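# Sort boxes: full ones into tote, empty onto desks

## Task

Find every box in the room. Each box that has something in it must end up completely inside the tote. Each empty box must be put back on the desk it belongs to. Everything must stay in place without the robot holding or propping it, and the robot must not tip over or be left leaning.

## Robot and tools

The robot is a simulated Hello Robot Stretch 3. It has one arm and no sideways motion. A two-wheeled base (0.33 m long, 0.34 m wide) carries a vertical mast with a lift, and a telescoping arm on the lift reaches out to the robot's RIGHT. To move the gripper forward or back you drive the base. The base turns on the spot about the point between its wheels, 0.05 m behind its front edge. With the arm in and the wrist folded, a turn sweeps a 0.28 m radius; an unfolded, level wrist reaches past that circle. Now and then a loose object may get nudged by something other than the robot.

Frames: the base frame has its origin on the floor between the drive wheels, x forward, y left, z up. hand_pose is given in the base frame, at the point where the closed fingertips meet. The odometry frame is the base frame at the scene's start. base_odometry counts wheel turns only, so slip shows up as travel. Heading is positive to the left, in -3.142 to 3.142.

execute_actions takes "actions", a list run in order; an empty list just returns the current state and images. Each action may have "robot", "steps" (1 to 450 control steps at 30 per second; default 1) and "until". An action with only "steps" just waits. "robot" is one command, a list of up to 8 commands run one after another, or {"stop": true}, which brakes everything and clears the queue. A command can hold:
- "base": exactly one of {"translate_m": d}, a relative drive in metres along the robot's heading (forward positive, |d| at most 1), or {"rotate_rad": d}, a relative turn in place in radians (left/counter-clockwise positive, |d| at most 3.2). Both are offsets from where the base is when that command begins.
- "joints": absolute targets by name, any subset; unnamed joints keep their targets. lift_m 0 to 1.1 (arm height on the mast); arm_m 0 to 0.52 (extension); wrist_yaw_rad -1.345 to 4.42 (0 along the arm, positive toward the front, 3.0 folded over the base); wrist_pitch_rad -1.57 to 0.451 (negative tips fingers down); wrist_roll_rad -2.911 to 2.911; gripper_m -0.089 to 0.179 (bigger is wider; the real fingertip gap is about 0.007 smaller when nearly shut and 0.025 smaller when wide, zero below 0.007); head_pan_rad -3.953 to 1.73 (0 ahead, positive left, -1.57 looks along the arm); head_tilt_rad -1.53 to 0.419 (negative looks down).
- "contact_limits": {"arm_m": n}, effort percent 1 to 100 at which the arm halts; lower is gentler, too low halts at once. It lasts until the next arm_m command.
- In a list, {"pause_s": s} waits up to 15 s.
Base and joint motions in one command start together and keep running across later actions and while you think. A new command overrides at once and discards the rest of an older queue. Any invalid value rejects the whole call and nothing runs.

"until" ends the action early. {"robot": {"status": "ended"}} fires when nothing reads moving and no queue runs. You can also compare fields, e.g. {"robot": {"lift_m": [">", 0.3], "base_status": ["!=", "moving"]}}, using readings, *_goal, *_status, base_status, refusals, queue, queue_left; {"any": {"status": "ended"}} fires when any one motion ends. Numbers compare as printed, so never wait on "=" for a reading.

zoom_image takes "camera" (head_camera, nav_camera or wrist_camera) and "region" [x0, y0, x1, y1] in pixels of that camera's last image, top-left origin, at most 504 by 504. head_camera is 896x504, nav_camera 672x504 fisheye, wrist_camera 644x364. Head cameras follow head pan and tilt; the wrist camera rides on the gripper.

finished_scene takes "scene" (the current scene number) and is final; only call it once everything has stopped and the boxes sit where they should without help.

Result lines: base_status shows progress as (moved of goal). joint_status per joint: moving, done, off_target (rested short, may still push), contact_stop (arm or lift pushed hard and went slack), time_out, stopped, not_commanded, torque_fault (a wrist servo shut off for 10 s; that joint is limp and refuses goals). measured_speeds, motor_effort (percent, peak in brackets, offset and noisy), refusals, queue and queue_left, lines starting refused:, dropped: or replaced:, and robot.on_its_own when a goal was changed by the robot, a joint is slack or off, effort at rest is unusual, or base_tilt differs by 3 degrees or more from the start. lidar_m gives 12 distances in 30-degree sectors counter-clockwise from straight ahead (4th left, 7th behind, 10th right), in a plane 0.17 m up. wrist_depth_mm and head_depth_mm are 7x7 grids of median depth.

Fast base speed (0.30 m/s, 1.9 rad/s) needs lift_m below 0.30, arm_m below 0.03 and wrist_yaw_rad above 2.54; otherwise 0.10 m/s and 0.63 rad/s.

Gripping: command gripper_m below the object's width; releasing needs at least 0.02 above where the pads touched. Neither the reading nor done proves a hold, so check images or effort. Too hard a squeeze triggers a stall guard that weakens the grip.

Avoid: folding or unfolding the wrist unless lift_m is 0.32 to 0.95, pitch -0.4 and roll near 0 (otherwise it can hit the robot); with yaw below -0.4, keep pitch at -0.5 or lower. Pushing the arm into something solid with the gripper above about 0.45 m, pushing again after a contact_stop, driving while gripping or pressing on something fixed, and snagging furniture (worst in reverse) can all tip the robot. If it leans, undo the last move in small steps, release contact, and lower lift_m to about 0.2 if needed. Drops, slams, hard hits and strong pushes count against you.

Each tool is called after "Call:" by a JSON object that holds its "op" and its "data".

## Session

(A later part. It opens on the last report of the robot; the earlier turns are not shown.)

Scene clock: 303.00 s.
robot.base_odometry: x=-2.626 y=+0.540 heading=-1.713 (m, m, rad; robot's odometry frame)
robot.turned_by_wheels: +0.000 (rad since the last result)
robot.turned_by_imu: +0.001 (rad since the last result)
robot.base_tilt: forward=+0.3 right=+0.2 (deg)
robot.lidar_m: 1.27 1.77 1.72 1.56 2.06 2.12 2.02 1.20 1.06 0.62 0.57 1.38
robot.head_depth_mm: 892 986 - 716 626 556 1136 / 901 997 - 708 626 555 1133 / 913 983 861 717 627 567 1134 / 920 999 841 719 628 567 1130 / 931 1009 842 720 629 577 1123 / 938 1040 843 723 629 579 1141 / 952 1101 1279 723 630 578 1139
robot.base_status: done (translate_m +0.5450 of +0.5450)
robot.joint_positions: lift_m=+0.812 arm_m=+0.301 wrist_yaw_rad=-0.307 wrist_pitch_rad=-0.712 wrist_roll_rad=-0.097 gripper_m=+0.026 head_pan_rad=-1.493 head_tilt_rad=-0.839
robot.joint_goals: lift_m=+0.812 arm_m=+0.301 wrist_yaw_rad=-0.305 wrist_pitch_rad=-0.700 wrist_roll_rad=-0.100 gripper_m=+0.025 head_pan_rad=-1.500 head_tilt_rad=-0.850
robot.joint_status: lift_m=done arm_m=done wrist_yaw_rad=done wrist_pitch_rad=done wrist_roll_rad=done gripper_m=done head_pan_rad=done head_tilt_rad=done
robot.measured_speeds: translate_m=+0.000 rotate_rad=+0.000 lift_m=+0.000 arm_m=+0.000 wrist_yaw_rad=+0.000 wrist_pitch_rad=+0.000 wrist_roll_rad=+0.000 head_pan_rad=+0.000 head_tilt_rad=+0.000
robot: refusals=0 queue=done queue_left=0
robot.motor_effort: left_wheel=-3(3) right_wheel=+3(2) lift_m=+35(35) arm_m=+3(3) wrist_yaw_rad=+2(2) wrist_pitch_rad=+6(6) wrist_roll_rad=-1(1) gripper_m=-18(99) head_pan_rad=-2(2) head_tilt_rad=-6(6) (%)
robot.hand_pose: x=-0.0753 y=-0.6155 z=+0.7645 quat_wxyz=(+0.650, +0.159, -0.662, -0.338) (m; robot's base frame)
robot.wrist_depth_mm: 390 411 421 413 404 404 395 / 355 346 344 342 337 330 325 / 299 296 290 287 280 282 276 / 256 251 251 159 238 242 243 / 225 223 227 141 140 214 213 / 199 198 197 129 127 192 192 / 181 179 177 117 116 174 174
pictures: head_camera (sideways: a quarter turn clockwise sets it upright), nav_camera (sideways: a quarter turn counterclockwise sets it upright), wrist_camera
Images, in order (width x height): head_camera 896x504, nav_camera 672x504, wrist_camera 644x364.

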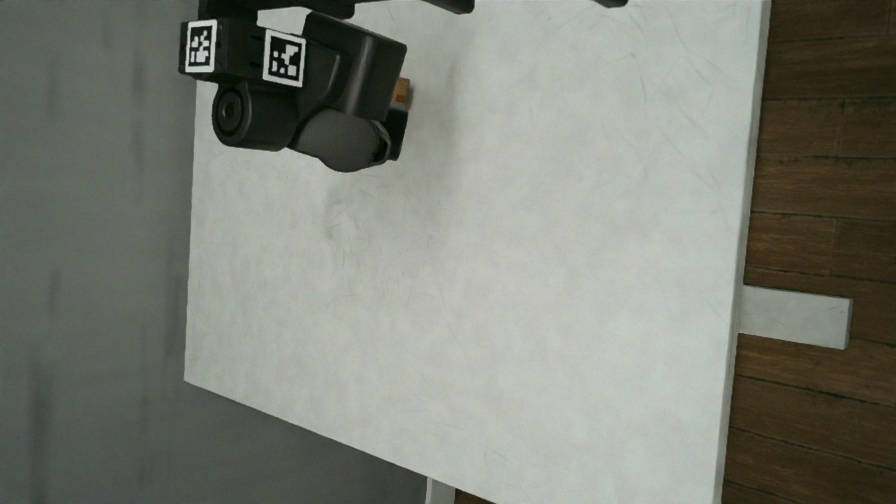

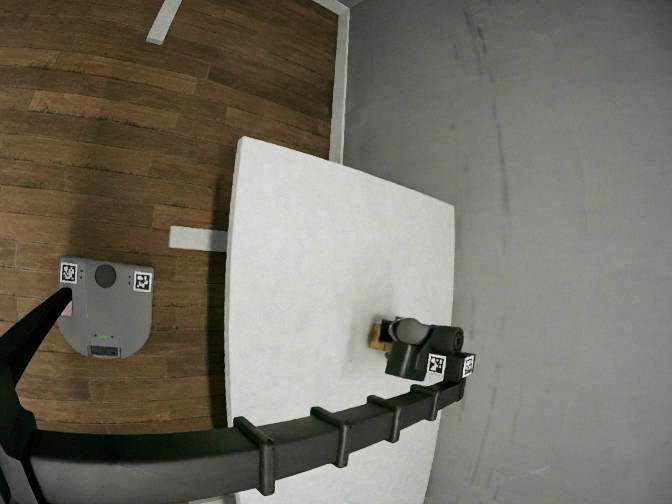

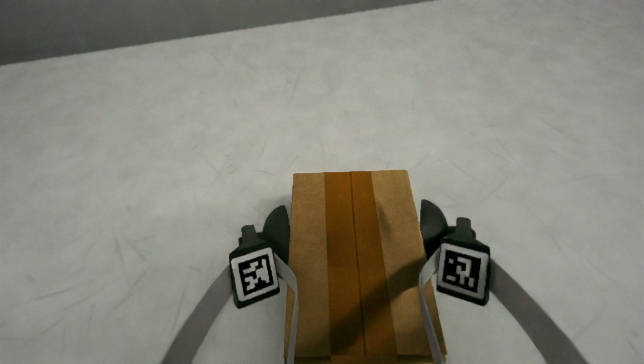

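Call:
{"op": "execute_actions", "data": {"actions": [{"robot":{"joints":{"lift_m":0.793,"head_pan_rad":1.2,"head_tilt_rad":-0.35}},"steps":200,"until":{"robot":{"lift_m_status":["!=","moving"]}}},{"robot":{"joints":{"gripper_m":0.13}},"steps":200,"until":{"robot":{"gripper_m_status":["!=","moving"]}}},{"robot":{"joints":{"lift_m":0.875}},"steps":200,"until":{"robot":{"status":"ended"}}}]}}

Scene clock: 309.77 s.
robot.base_odometry: x=-2.626 y=+0.540 heading=-1.713 (m, m, rad; robot's odometry frame)
robot.turned_by_wheels: +0.000 (rad since the last result)
robot.turned_by_imu: +0.001 (rad since the last result)
robot.base_tilt: forward=+0.4 right=+0.2 (deg)
robot.lidar_m: 1.27 1.77 1.73 1.56 2.07 2.12 2.03 1.20 1.06 0.62 0.57 1.38
robot.head_depth_mm: 1981 2166 1967 2339 2214 1783 1445 / 1918 2091 2261 2326 2153 1775 1451 / 1489 1596 1695 1838 2034 1772 1440 / 1731 1891 1901 2013 2047 1753 1448 / 1740 1878 2006 2000 2125 1751 1444 / 1687 1827 1947 1990 2114 1760 1436 / 1661 1773 1881 1871 2086 1747 1431
robot.base_status: done (translate_m +0.5450 of +0.5450)
robot.joint_positions: lift_m=+0.875 arm_m=+0.301 wrist_yaw_rad=-0.307 wrist_pitch_rad=-0.711 wrist_roll_rad=-0.097 gripper_m=+0.130 head_pan_rad=+1.193 head_tilt_rad=-0.359
robot.joint_goals: lift_m=+0.875 arm_m=+0.301 wrist_yaw_rad=-0.305 wrist_pitch_rad=-0.700 wrist_roll_rad=-0.100 gripper_m=+0.130 head_pan_rad=+1.200 head_tilt_rad=-0.350
robot.joint_status: lift_m=done arm_m=done wrist_yaw_rad=done wrist_pitch_rad=done wrist_roll_rad=done gripper_m=done head_pan_rad=done head_tilt_rad=done
robot.measured_speeds: translate_m=+0.000 rotate_rad=+0.000 lift_m=+0.000 arm_m=+0.000 wrist_yaw_rad=+0.000 wrist_pitch_rad=+0.000 wrist_roll_rad=+0.000 head_pan_rad=+0.000 head_tilt_rad=+0.000
robot: refusals=0 queue=done queue_left=0
robot.motor_effort: left_wheel=-3(3) right_wheel=+3(2) lift_m=+34(32) arm_m=+3(3) wrist_yaw_rad=+2(2) wrist_pitch_rad=+5(6) wrist_roll_rad=-1(1) gripper_m=-1(96) head_pan_rad=+2(28) head_tilt_rad=+5(37) (%)
robot.hand_pose: x=-0.0754 y=-0.6157 z=+0.8278 quat_wxyz=(+0.650, +0.159, -0.662, -0.338) (m; robot's base frame)
robot.wrist_depth_mm: 388 409 436 478 506 523 522 / 430 454 460 451 439 429 431 / 391 386 377 385 377 367 367 / 336 332 333 326 323 319 319 / 299 296 300 288 287 294 285 / 269 266 259 213 250 247 259 / 237 236 237 192 226 231 229
pictures: head_camera (sideways: a quarter turn clockwise sets it upright), nav_camera (sideways: a quarter turn counterclockwise sets it upright), wrist_camera
Images, in order (width x height): head_camera 896x504, nav_camera 672x504, wrist_camera 644x364.

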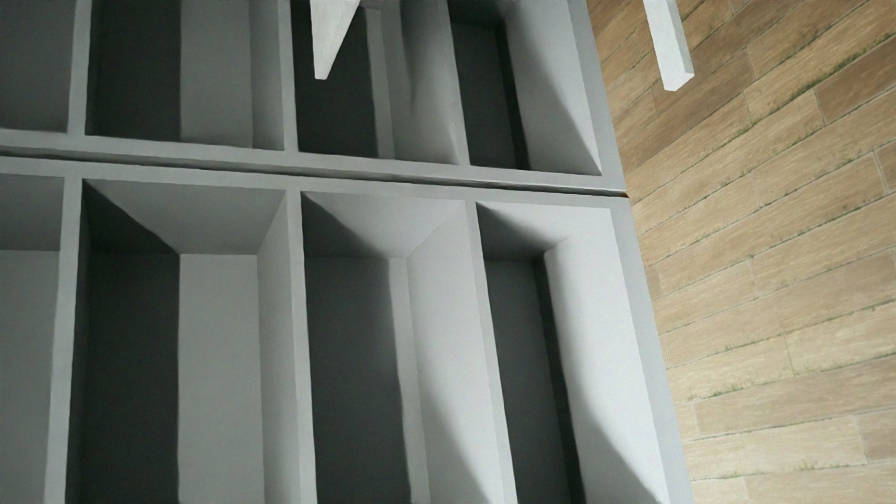

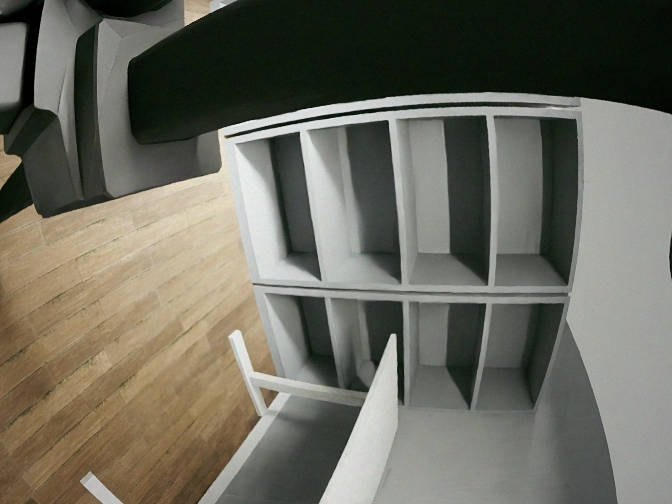

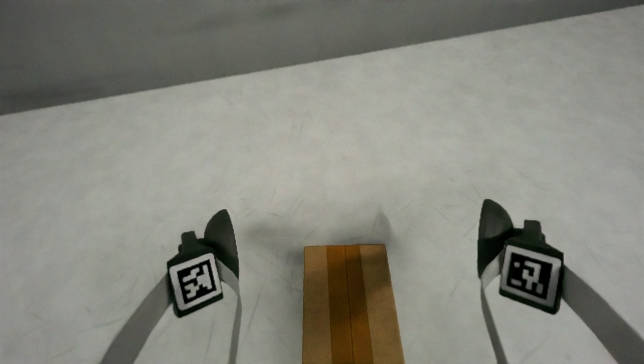

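Call:
{"op": "execute_actions", "data": {"actions": [{"robot":{"joints":{"lift_m":0.90,"head_pan_rad":0.15,"head_tilt_rad":-0.3}},"steps":100,"until":{"robot":{"status":"ended"}}}]}}

Call:
{"op": "execute_actions", "data": {"actions": [{"robot":{"joints":{"head_pan_rad":-2.75,"head_tilt_rad":-0.5}},"steps":150,"until":{"robot":{"status":"ended"}}}]}}

Scene clock: 313.23 s.
robot.base_odometry: x=-2.626 y=+0.540 heading=-1.713 (m, m, rad; robot's odometry frame)
robot.turned_by_wheels: +0.000 (rad since the last result)
robot.turned_by_imu: +0.001 (rad since the last result)
robot.base_tilt: forward=+0.4 right=+0.3 (deg)
robot.lidar_m: 1.28 1.77 1.72 1.56 2.07 2.12 2.02 1.19 1.06 0.61 0.57 1.38
robot.head_depth_mm: 1426 1506 1582 1665 1803 1870 1516 / 1448 1531 1598 1094 1848 1869 1513 / 1470 1558 1626 1166 1863 1703 1500 / 1495 1577 1661 1154 1925 1863 1500 / 1524 1616 1681 1145 1960 1849 1501 / 1549 1638 1699 1231 2006 1845 1491 / 1570 1663 1736 1216 2049 1839 1488
robot.base_status: done (translate_m +0.5450 of +0.5450)
robot.joint_positions: lift_m=+0.900 arm_m=+0.301 wrist_yaw_rad=-0.307 wrist_pitch_rad=-0.711 wrist_roll_rad=-0.097 gripper_m=+0.130 head_pan_rad=+0.157 head_tilt_rad=-0.310
robot.joint_goals: lift_m=+0.900 arm_m=+0.301 wrist_yaw_rad=-0.305 wrist_pitch_rad=-0.700 wrist_roll_rad=-0.100 gripper_m=+0.130 head_pan_rad=+0.150 head_tilt_rad=-0.300
robot.joint_status: lift_m=done arm_m=done wrist_yaw_rad=done wrist_pitch_rad=done wrist_roll_rad=done gripper_m=done head_pan_rad=done head_tilt_rad=done
robot.measured_speeds: translate_m=+0.000 rotate_rad=+0.000 lift_m=+0.000 arm_m=+0.000 wrist_yaw_rad=+0.000 wrist_pitch_rad=+0.000 wrist_roll_rad=+0.000 head_pan_rad=+0.000 head_tilt_rad=+0.000
robot: refusals=0 queue=done queue_left=0
robot.motor_effort: left_wheel=-3(3) right_wheel=+2(3) lift_m=+35(37) arm_m=+3(3) wrist_yaw_rad=+2(2) wrist_pitch_rad=+5(5) wrist_roll_rad=-1(1) gripper_m=-1(1) head_pan_rad=-3(28) head_tilt_rad=+6(14) (%)
robot.hand_pose: x=-0.0754 y=-0.6157 z=+0.8528 quat_wxyz=(+0.650, +0.159, -0.662, -0.338) (m; robot's base frame)
robot.wrist_depth_mm: 382 410 447 479 520 548 568 / 431 459 478 496 485 479 475 / 431 428 419 417 412 411 399 / 367 364 361 360 357 352 350 / 323 320 328 315 317 319 311 / 292 289 284 240 281 275 281 / 261 260 259 216 249 251 253
pictures: head_camera (sideways: a quarter turn clockwise sets it upright), nav_camera (sideways: a quarter turn counterclockwise sets it upright), wrist_camera
Images, in order (width x height): head_camera 896x504, nav_camera 672x504, wrist_camera 644x364.

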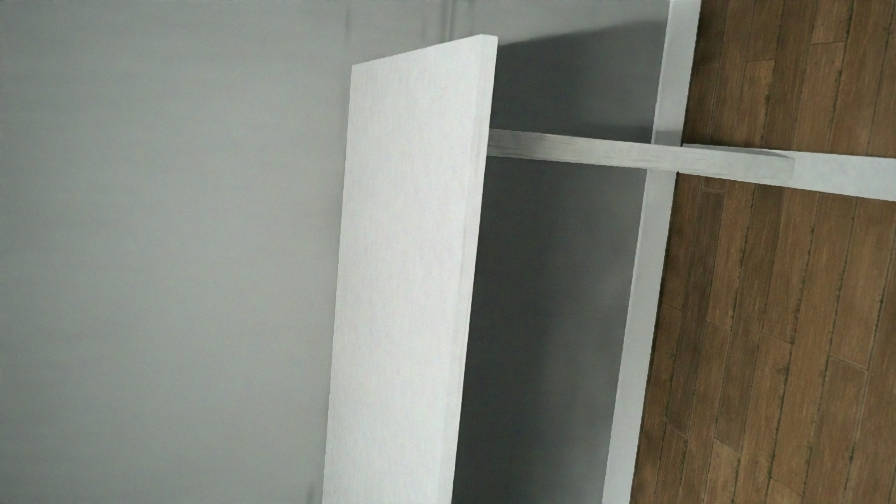

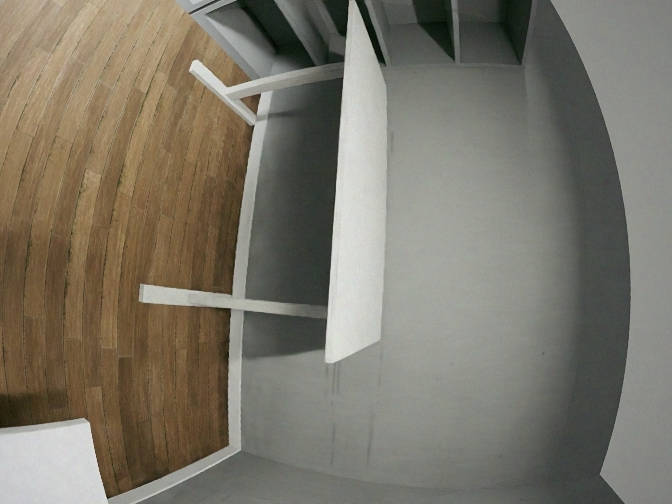

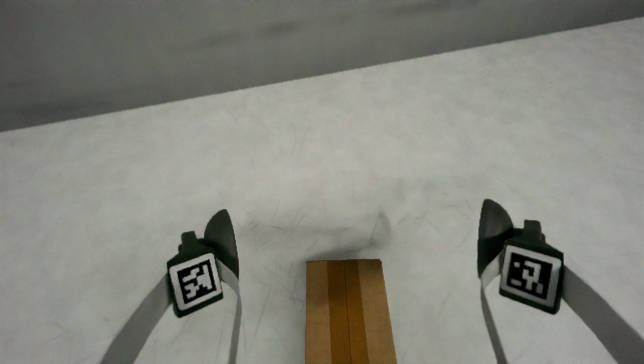

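Scene clock: 315.23 s.
robot.base_odometry: x=-2.626 y=+0.540 heading=-1.713 (m, m, rad; robot's odometry frame)
robot.turned_by_wheels: +0.000 (rad since the last result)
robot.turned_by_imu: +0.000 (rad since the last result)
robot.base_tilt: forward=+0.4 right=+0.2 (deg)
robot.lidar_m: 1.27 1.77 1.73 1.56 2.06 2.11 2.02 1.20 1.05 0.62 0.57 1.38
robot.head_depth_mm: 1696 1826 1980 2152 1913 1564 1319 / 1760 1902 2062 2151 1907 1553 1313 / 1828 1974 2145 1061 1745 1533 1310 / 1903 2057 2225 1083 855 1440 1341 / 1738 1877 1947 1101 853 695 634 / 1493 1601 1590 1102 852 696 - / 1323 1390 1422 1097 849 711 -
robot.base_status: done (translate_m +0.5450 of +0.5450)
robot.joint_positions: lift_m=+0.900 arm_m=+0.301 wrist_yaw_rad=-0.307 wrist_pitch_rad=-0.711 wrist_roll_rad=-0.097 gripper_m=+0.130 head_pan_rad=-2.743 head_tilt_rad=-0.494
robot.joint_goals: lift_m=+0.900 arm_m=+0.301 wrist_yaw_rad=-0.305 wrist_pitch_rad=-0.700 wrist_roll_rad=-0.100 gripper_m=+0.130 head_pan_rad=-2.750 head_tilt_rad=-0.500
robot.joint_status: lift_m=done arm_m=done wrist_yaw_rad=done wrist_pitch_rad=done wrist_roll_rad=done gripper_m=done head_pan_rad=done head_tilt_rad=done
robot.measured_speeds: translate_m=+0.000 rotate_rad=+0.000 lift_m=+0.000 arm_m=+0.000 wrist_yaw_rad=+0.000 wrist_pitch_rad=+0.000 wrist_roll_rad=+0.000 head_pan_rad=+0.000 head_tilt_rad=+0.000
robot: refusals=0 queue=done queue_left=0
robot.motor_effort: left_wheel=-3(3) right_wheel=+3(3) lift_m=+35(35) arm_m=+3(3) wrist_yaw_rad=+2(2) wrist_pitch_rad=+5(5) wrist_roll_rad=-1(1) gripper_m=+0(0) head_pan_rad=-2(28) head_tilt_rad=-3(23) (%)
robot.hand_pose: x=-0.0754 y=-0.6157 z=+0.8528 quat_wxyz=(+0.650, +0.159, -0.662, -0.338) (m; robot's base frame)
robot.wrist_depth_mm: 391 408 441 481 509 550 576 / 424 461 485 494 482 483 479 / 420 425 420 415 410 402 405 / 372 367 358 357 352 354 349 / 325 322 331 317 314 318 309 / 291 291 283 239 278 275 283 / 261 260 258 215 251 252 253
pictures: head_camera (sideways: a quarter turn clockwise sets it upright), nav_camera (sideways: a quarter turn counterclockwise sets it upright), wrist_camera
Images, in order (width x height): head_camera 896x504, nav_camera 672x504, wrist_camera 644x364.

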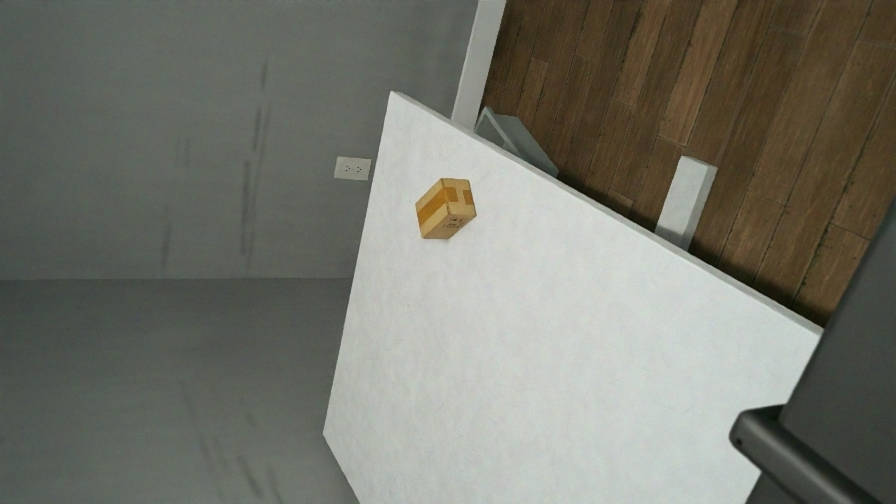

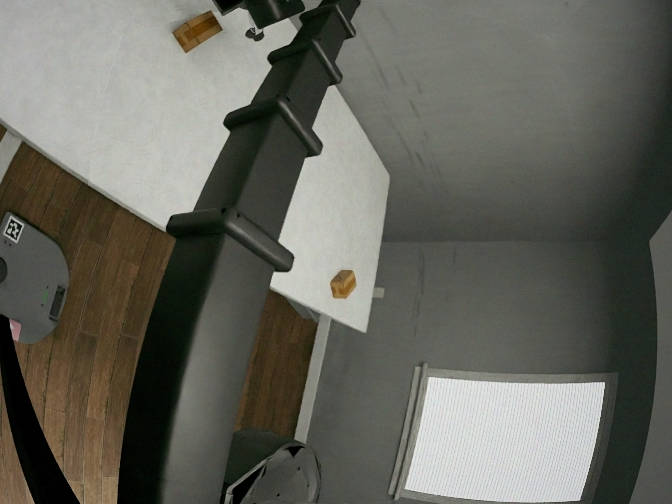

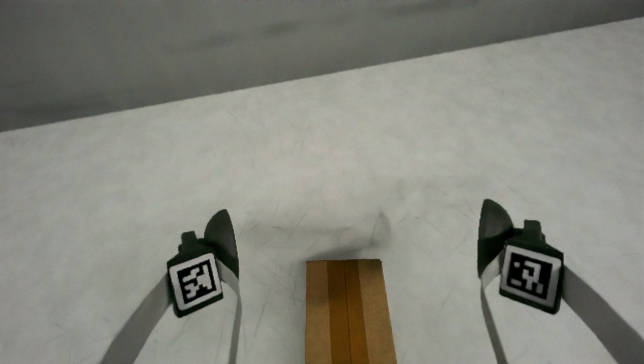

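Call:
{"op": "execute_actions", "data": {"actions": [{"robot":{"joints":{"head_pan_rad":-3.9,"head_tilt_rad":-0.25}},"steps":150,"until":{"robot":{"status":"ended"}}}]}}

Scene clock: 319.30 s.
robot.base_odometry: x=-2.626 y=+0.540 heading=-1.713 (m, m, rad; robot's odometry frame)
robot.turned_by_wheels: +0.000 (rad since the last result)
robot.turned_by_imu: +0.001 (rad since the last result)
robot.base_tilt: forward=+0.3 right=+0.2 (deg)
robot.lidar_m: 1.27 1.78 1.73 1.56 2.07 2.13 2.03 1.20 1.06 0.62 0.57 1.38
robot.head_depth_mm: 2865 1692 - - - - - / 2747 2922 3118 3299 2581 2001 - / 2529 2677 2844 3058 2705 2087 - / 2336 2442 2626 2780 2666 - - / 2171 2273 2407 2564 2591 - - / 2015 2128 2216 2349 2420 - - / 1889 1993 2075 2166 2279 2101 -
robot.base_status: done (translate_m +0.5450 of +0.5450)
robot.joint_positions: lift_m=+0.900 arm_m=+0.301 wrist_yaw_rad=-0.307 wrist_pitch_rad=-0.711 wrist_roll_rad=-0.097 gripper_m=+0.130 head_pan_rad=-3.893 head_tilt_rad=-0.261
robot.joint_goals: lift_m=+0.900 arm_m=+0.301 wrist_yaw_rad=-0.305 wrist_pitch_rad=-0.700 wrist_roll_rad=-0.100 gripper_m=+0.130 head_pan_rad=-3.900 head_tilt_rad=-0.250
robot.joint_status: lift_m=done arm_m=done wrist_yaw_rad=done wrist_pitch_rad=done wrist_roll_rad=done gripper_m=done head_pan_rad=done head_tilt_rad=done
robot.measured_speeds: translate_m=+0.000 rotate_rad=+0.000 lift_m=+0.000 arm_m=+0.000 wrist_yaw_rad=+0.000 wrist_pitch_rad=+0.000 wrist_roll_rad=+0.000 head_pan_rad=+0.000 head_tilt_rad=+0.000
robot: refusals=0 queue=done queue_left=0
robot.motor_effort: left_wheel=-3(3) right_wheel=+2(3) lift_m=+35(35) arm_m=+3(3) wrist_yaw_rad=+2(2) wrist_pitch_rad=+5(5) wrist_roll_rad=-1(1) gripper_m=+0(1) head_pan_rad=-3(27) head_tilt_rad=+6(28) (%)
robot.hand_pose: x=-0.0754 y=-0.6157 z=+0.8528 quat_wxyz=(+0.650, +0.159, -0.662, -0.338) (m; robot's base frame)
robot.wrist_depth_mm: 385 406 437 475 514 550 563 / 431 459 485 489 491 484 468 / 429 425 415 413 408 411 403 / 370 369 362 359 352 352 351 / 328 323 327 315 316 320 308 / 291 288 281 239 280 273 282 / 264 260 260 215 249 253 253
pictures: head_camera (sideways: a quarter turn clockwise sets it upright), nav_camera (sideways: a quarter turn counterclockwise sets it upright), wrist_camera
Images, in order (width x height): head_camera 896x504, nav_camera 672x504, wrist_camera 644x364.

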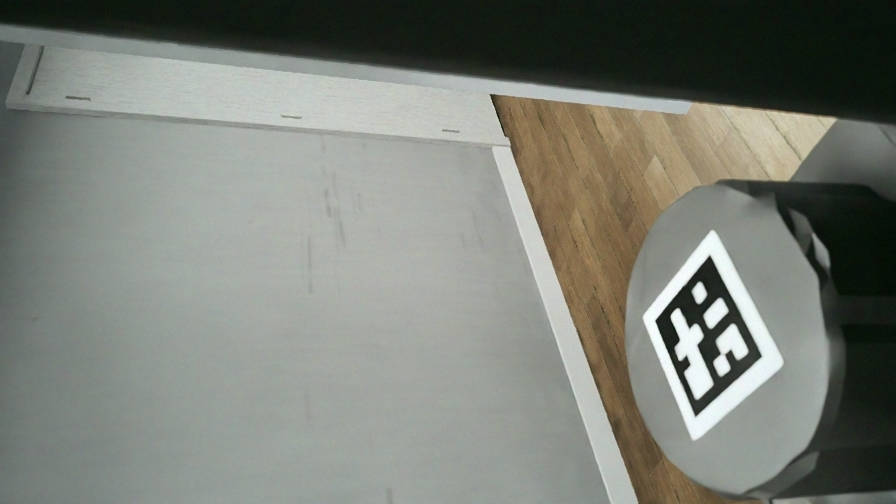

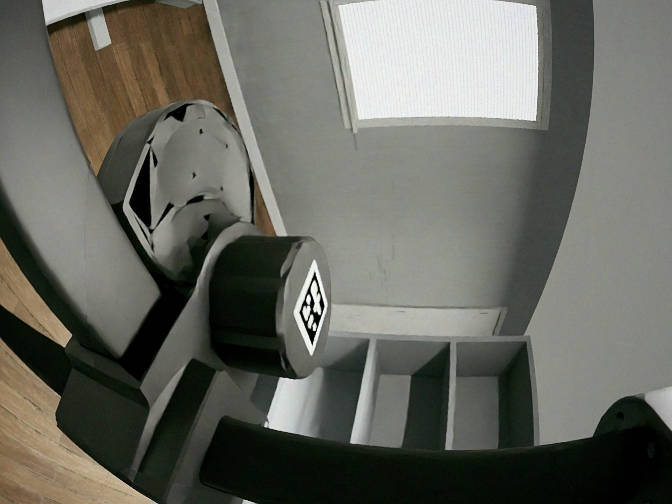

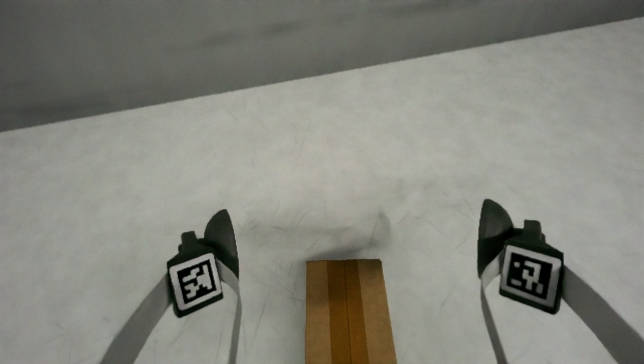

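Call:
{"op": "finished_scene", "data": {"scene": 2}}

The scene is finished: the task was done.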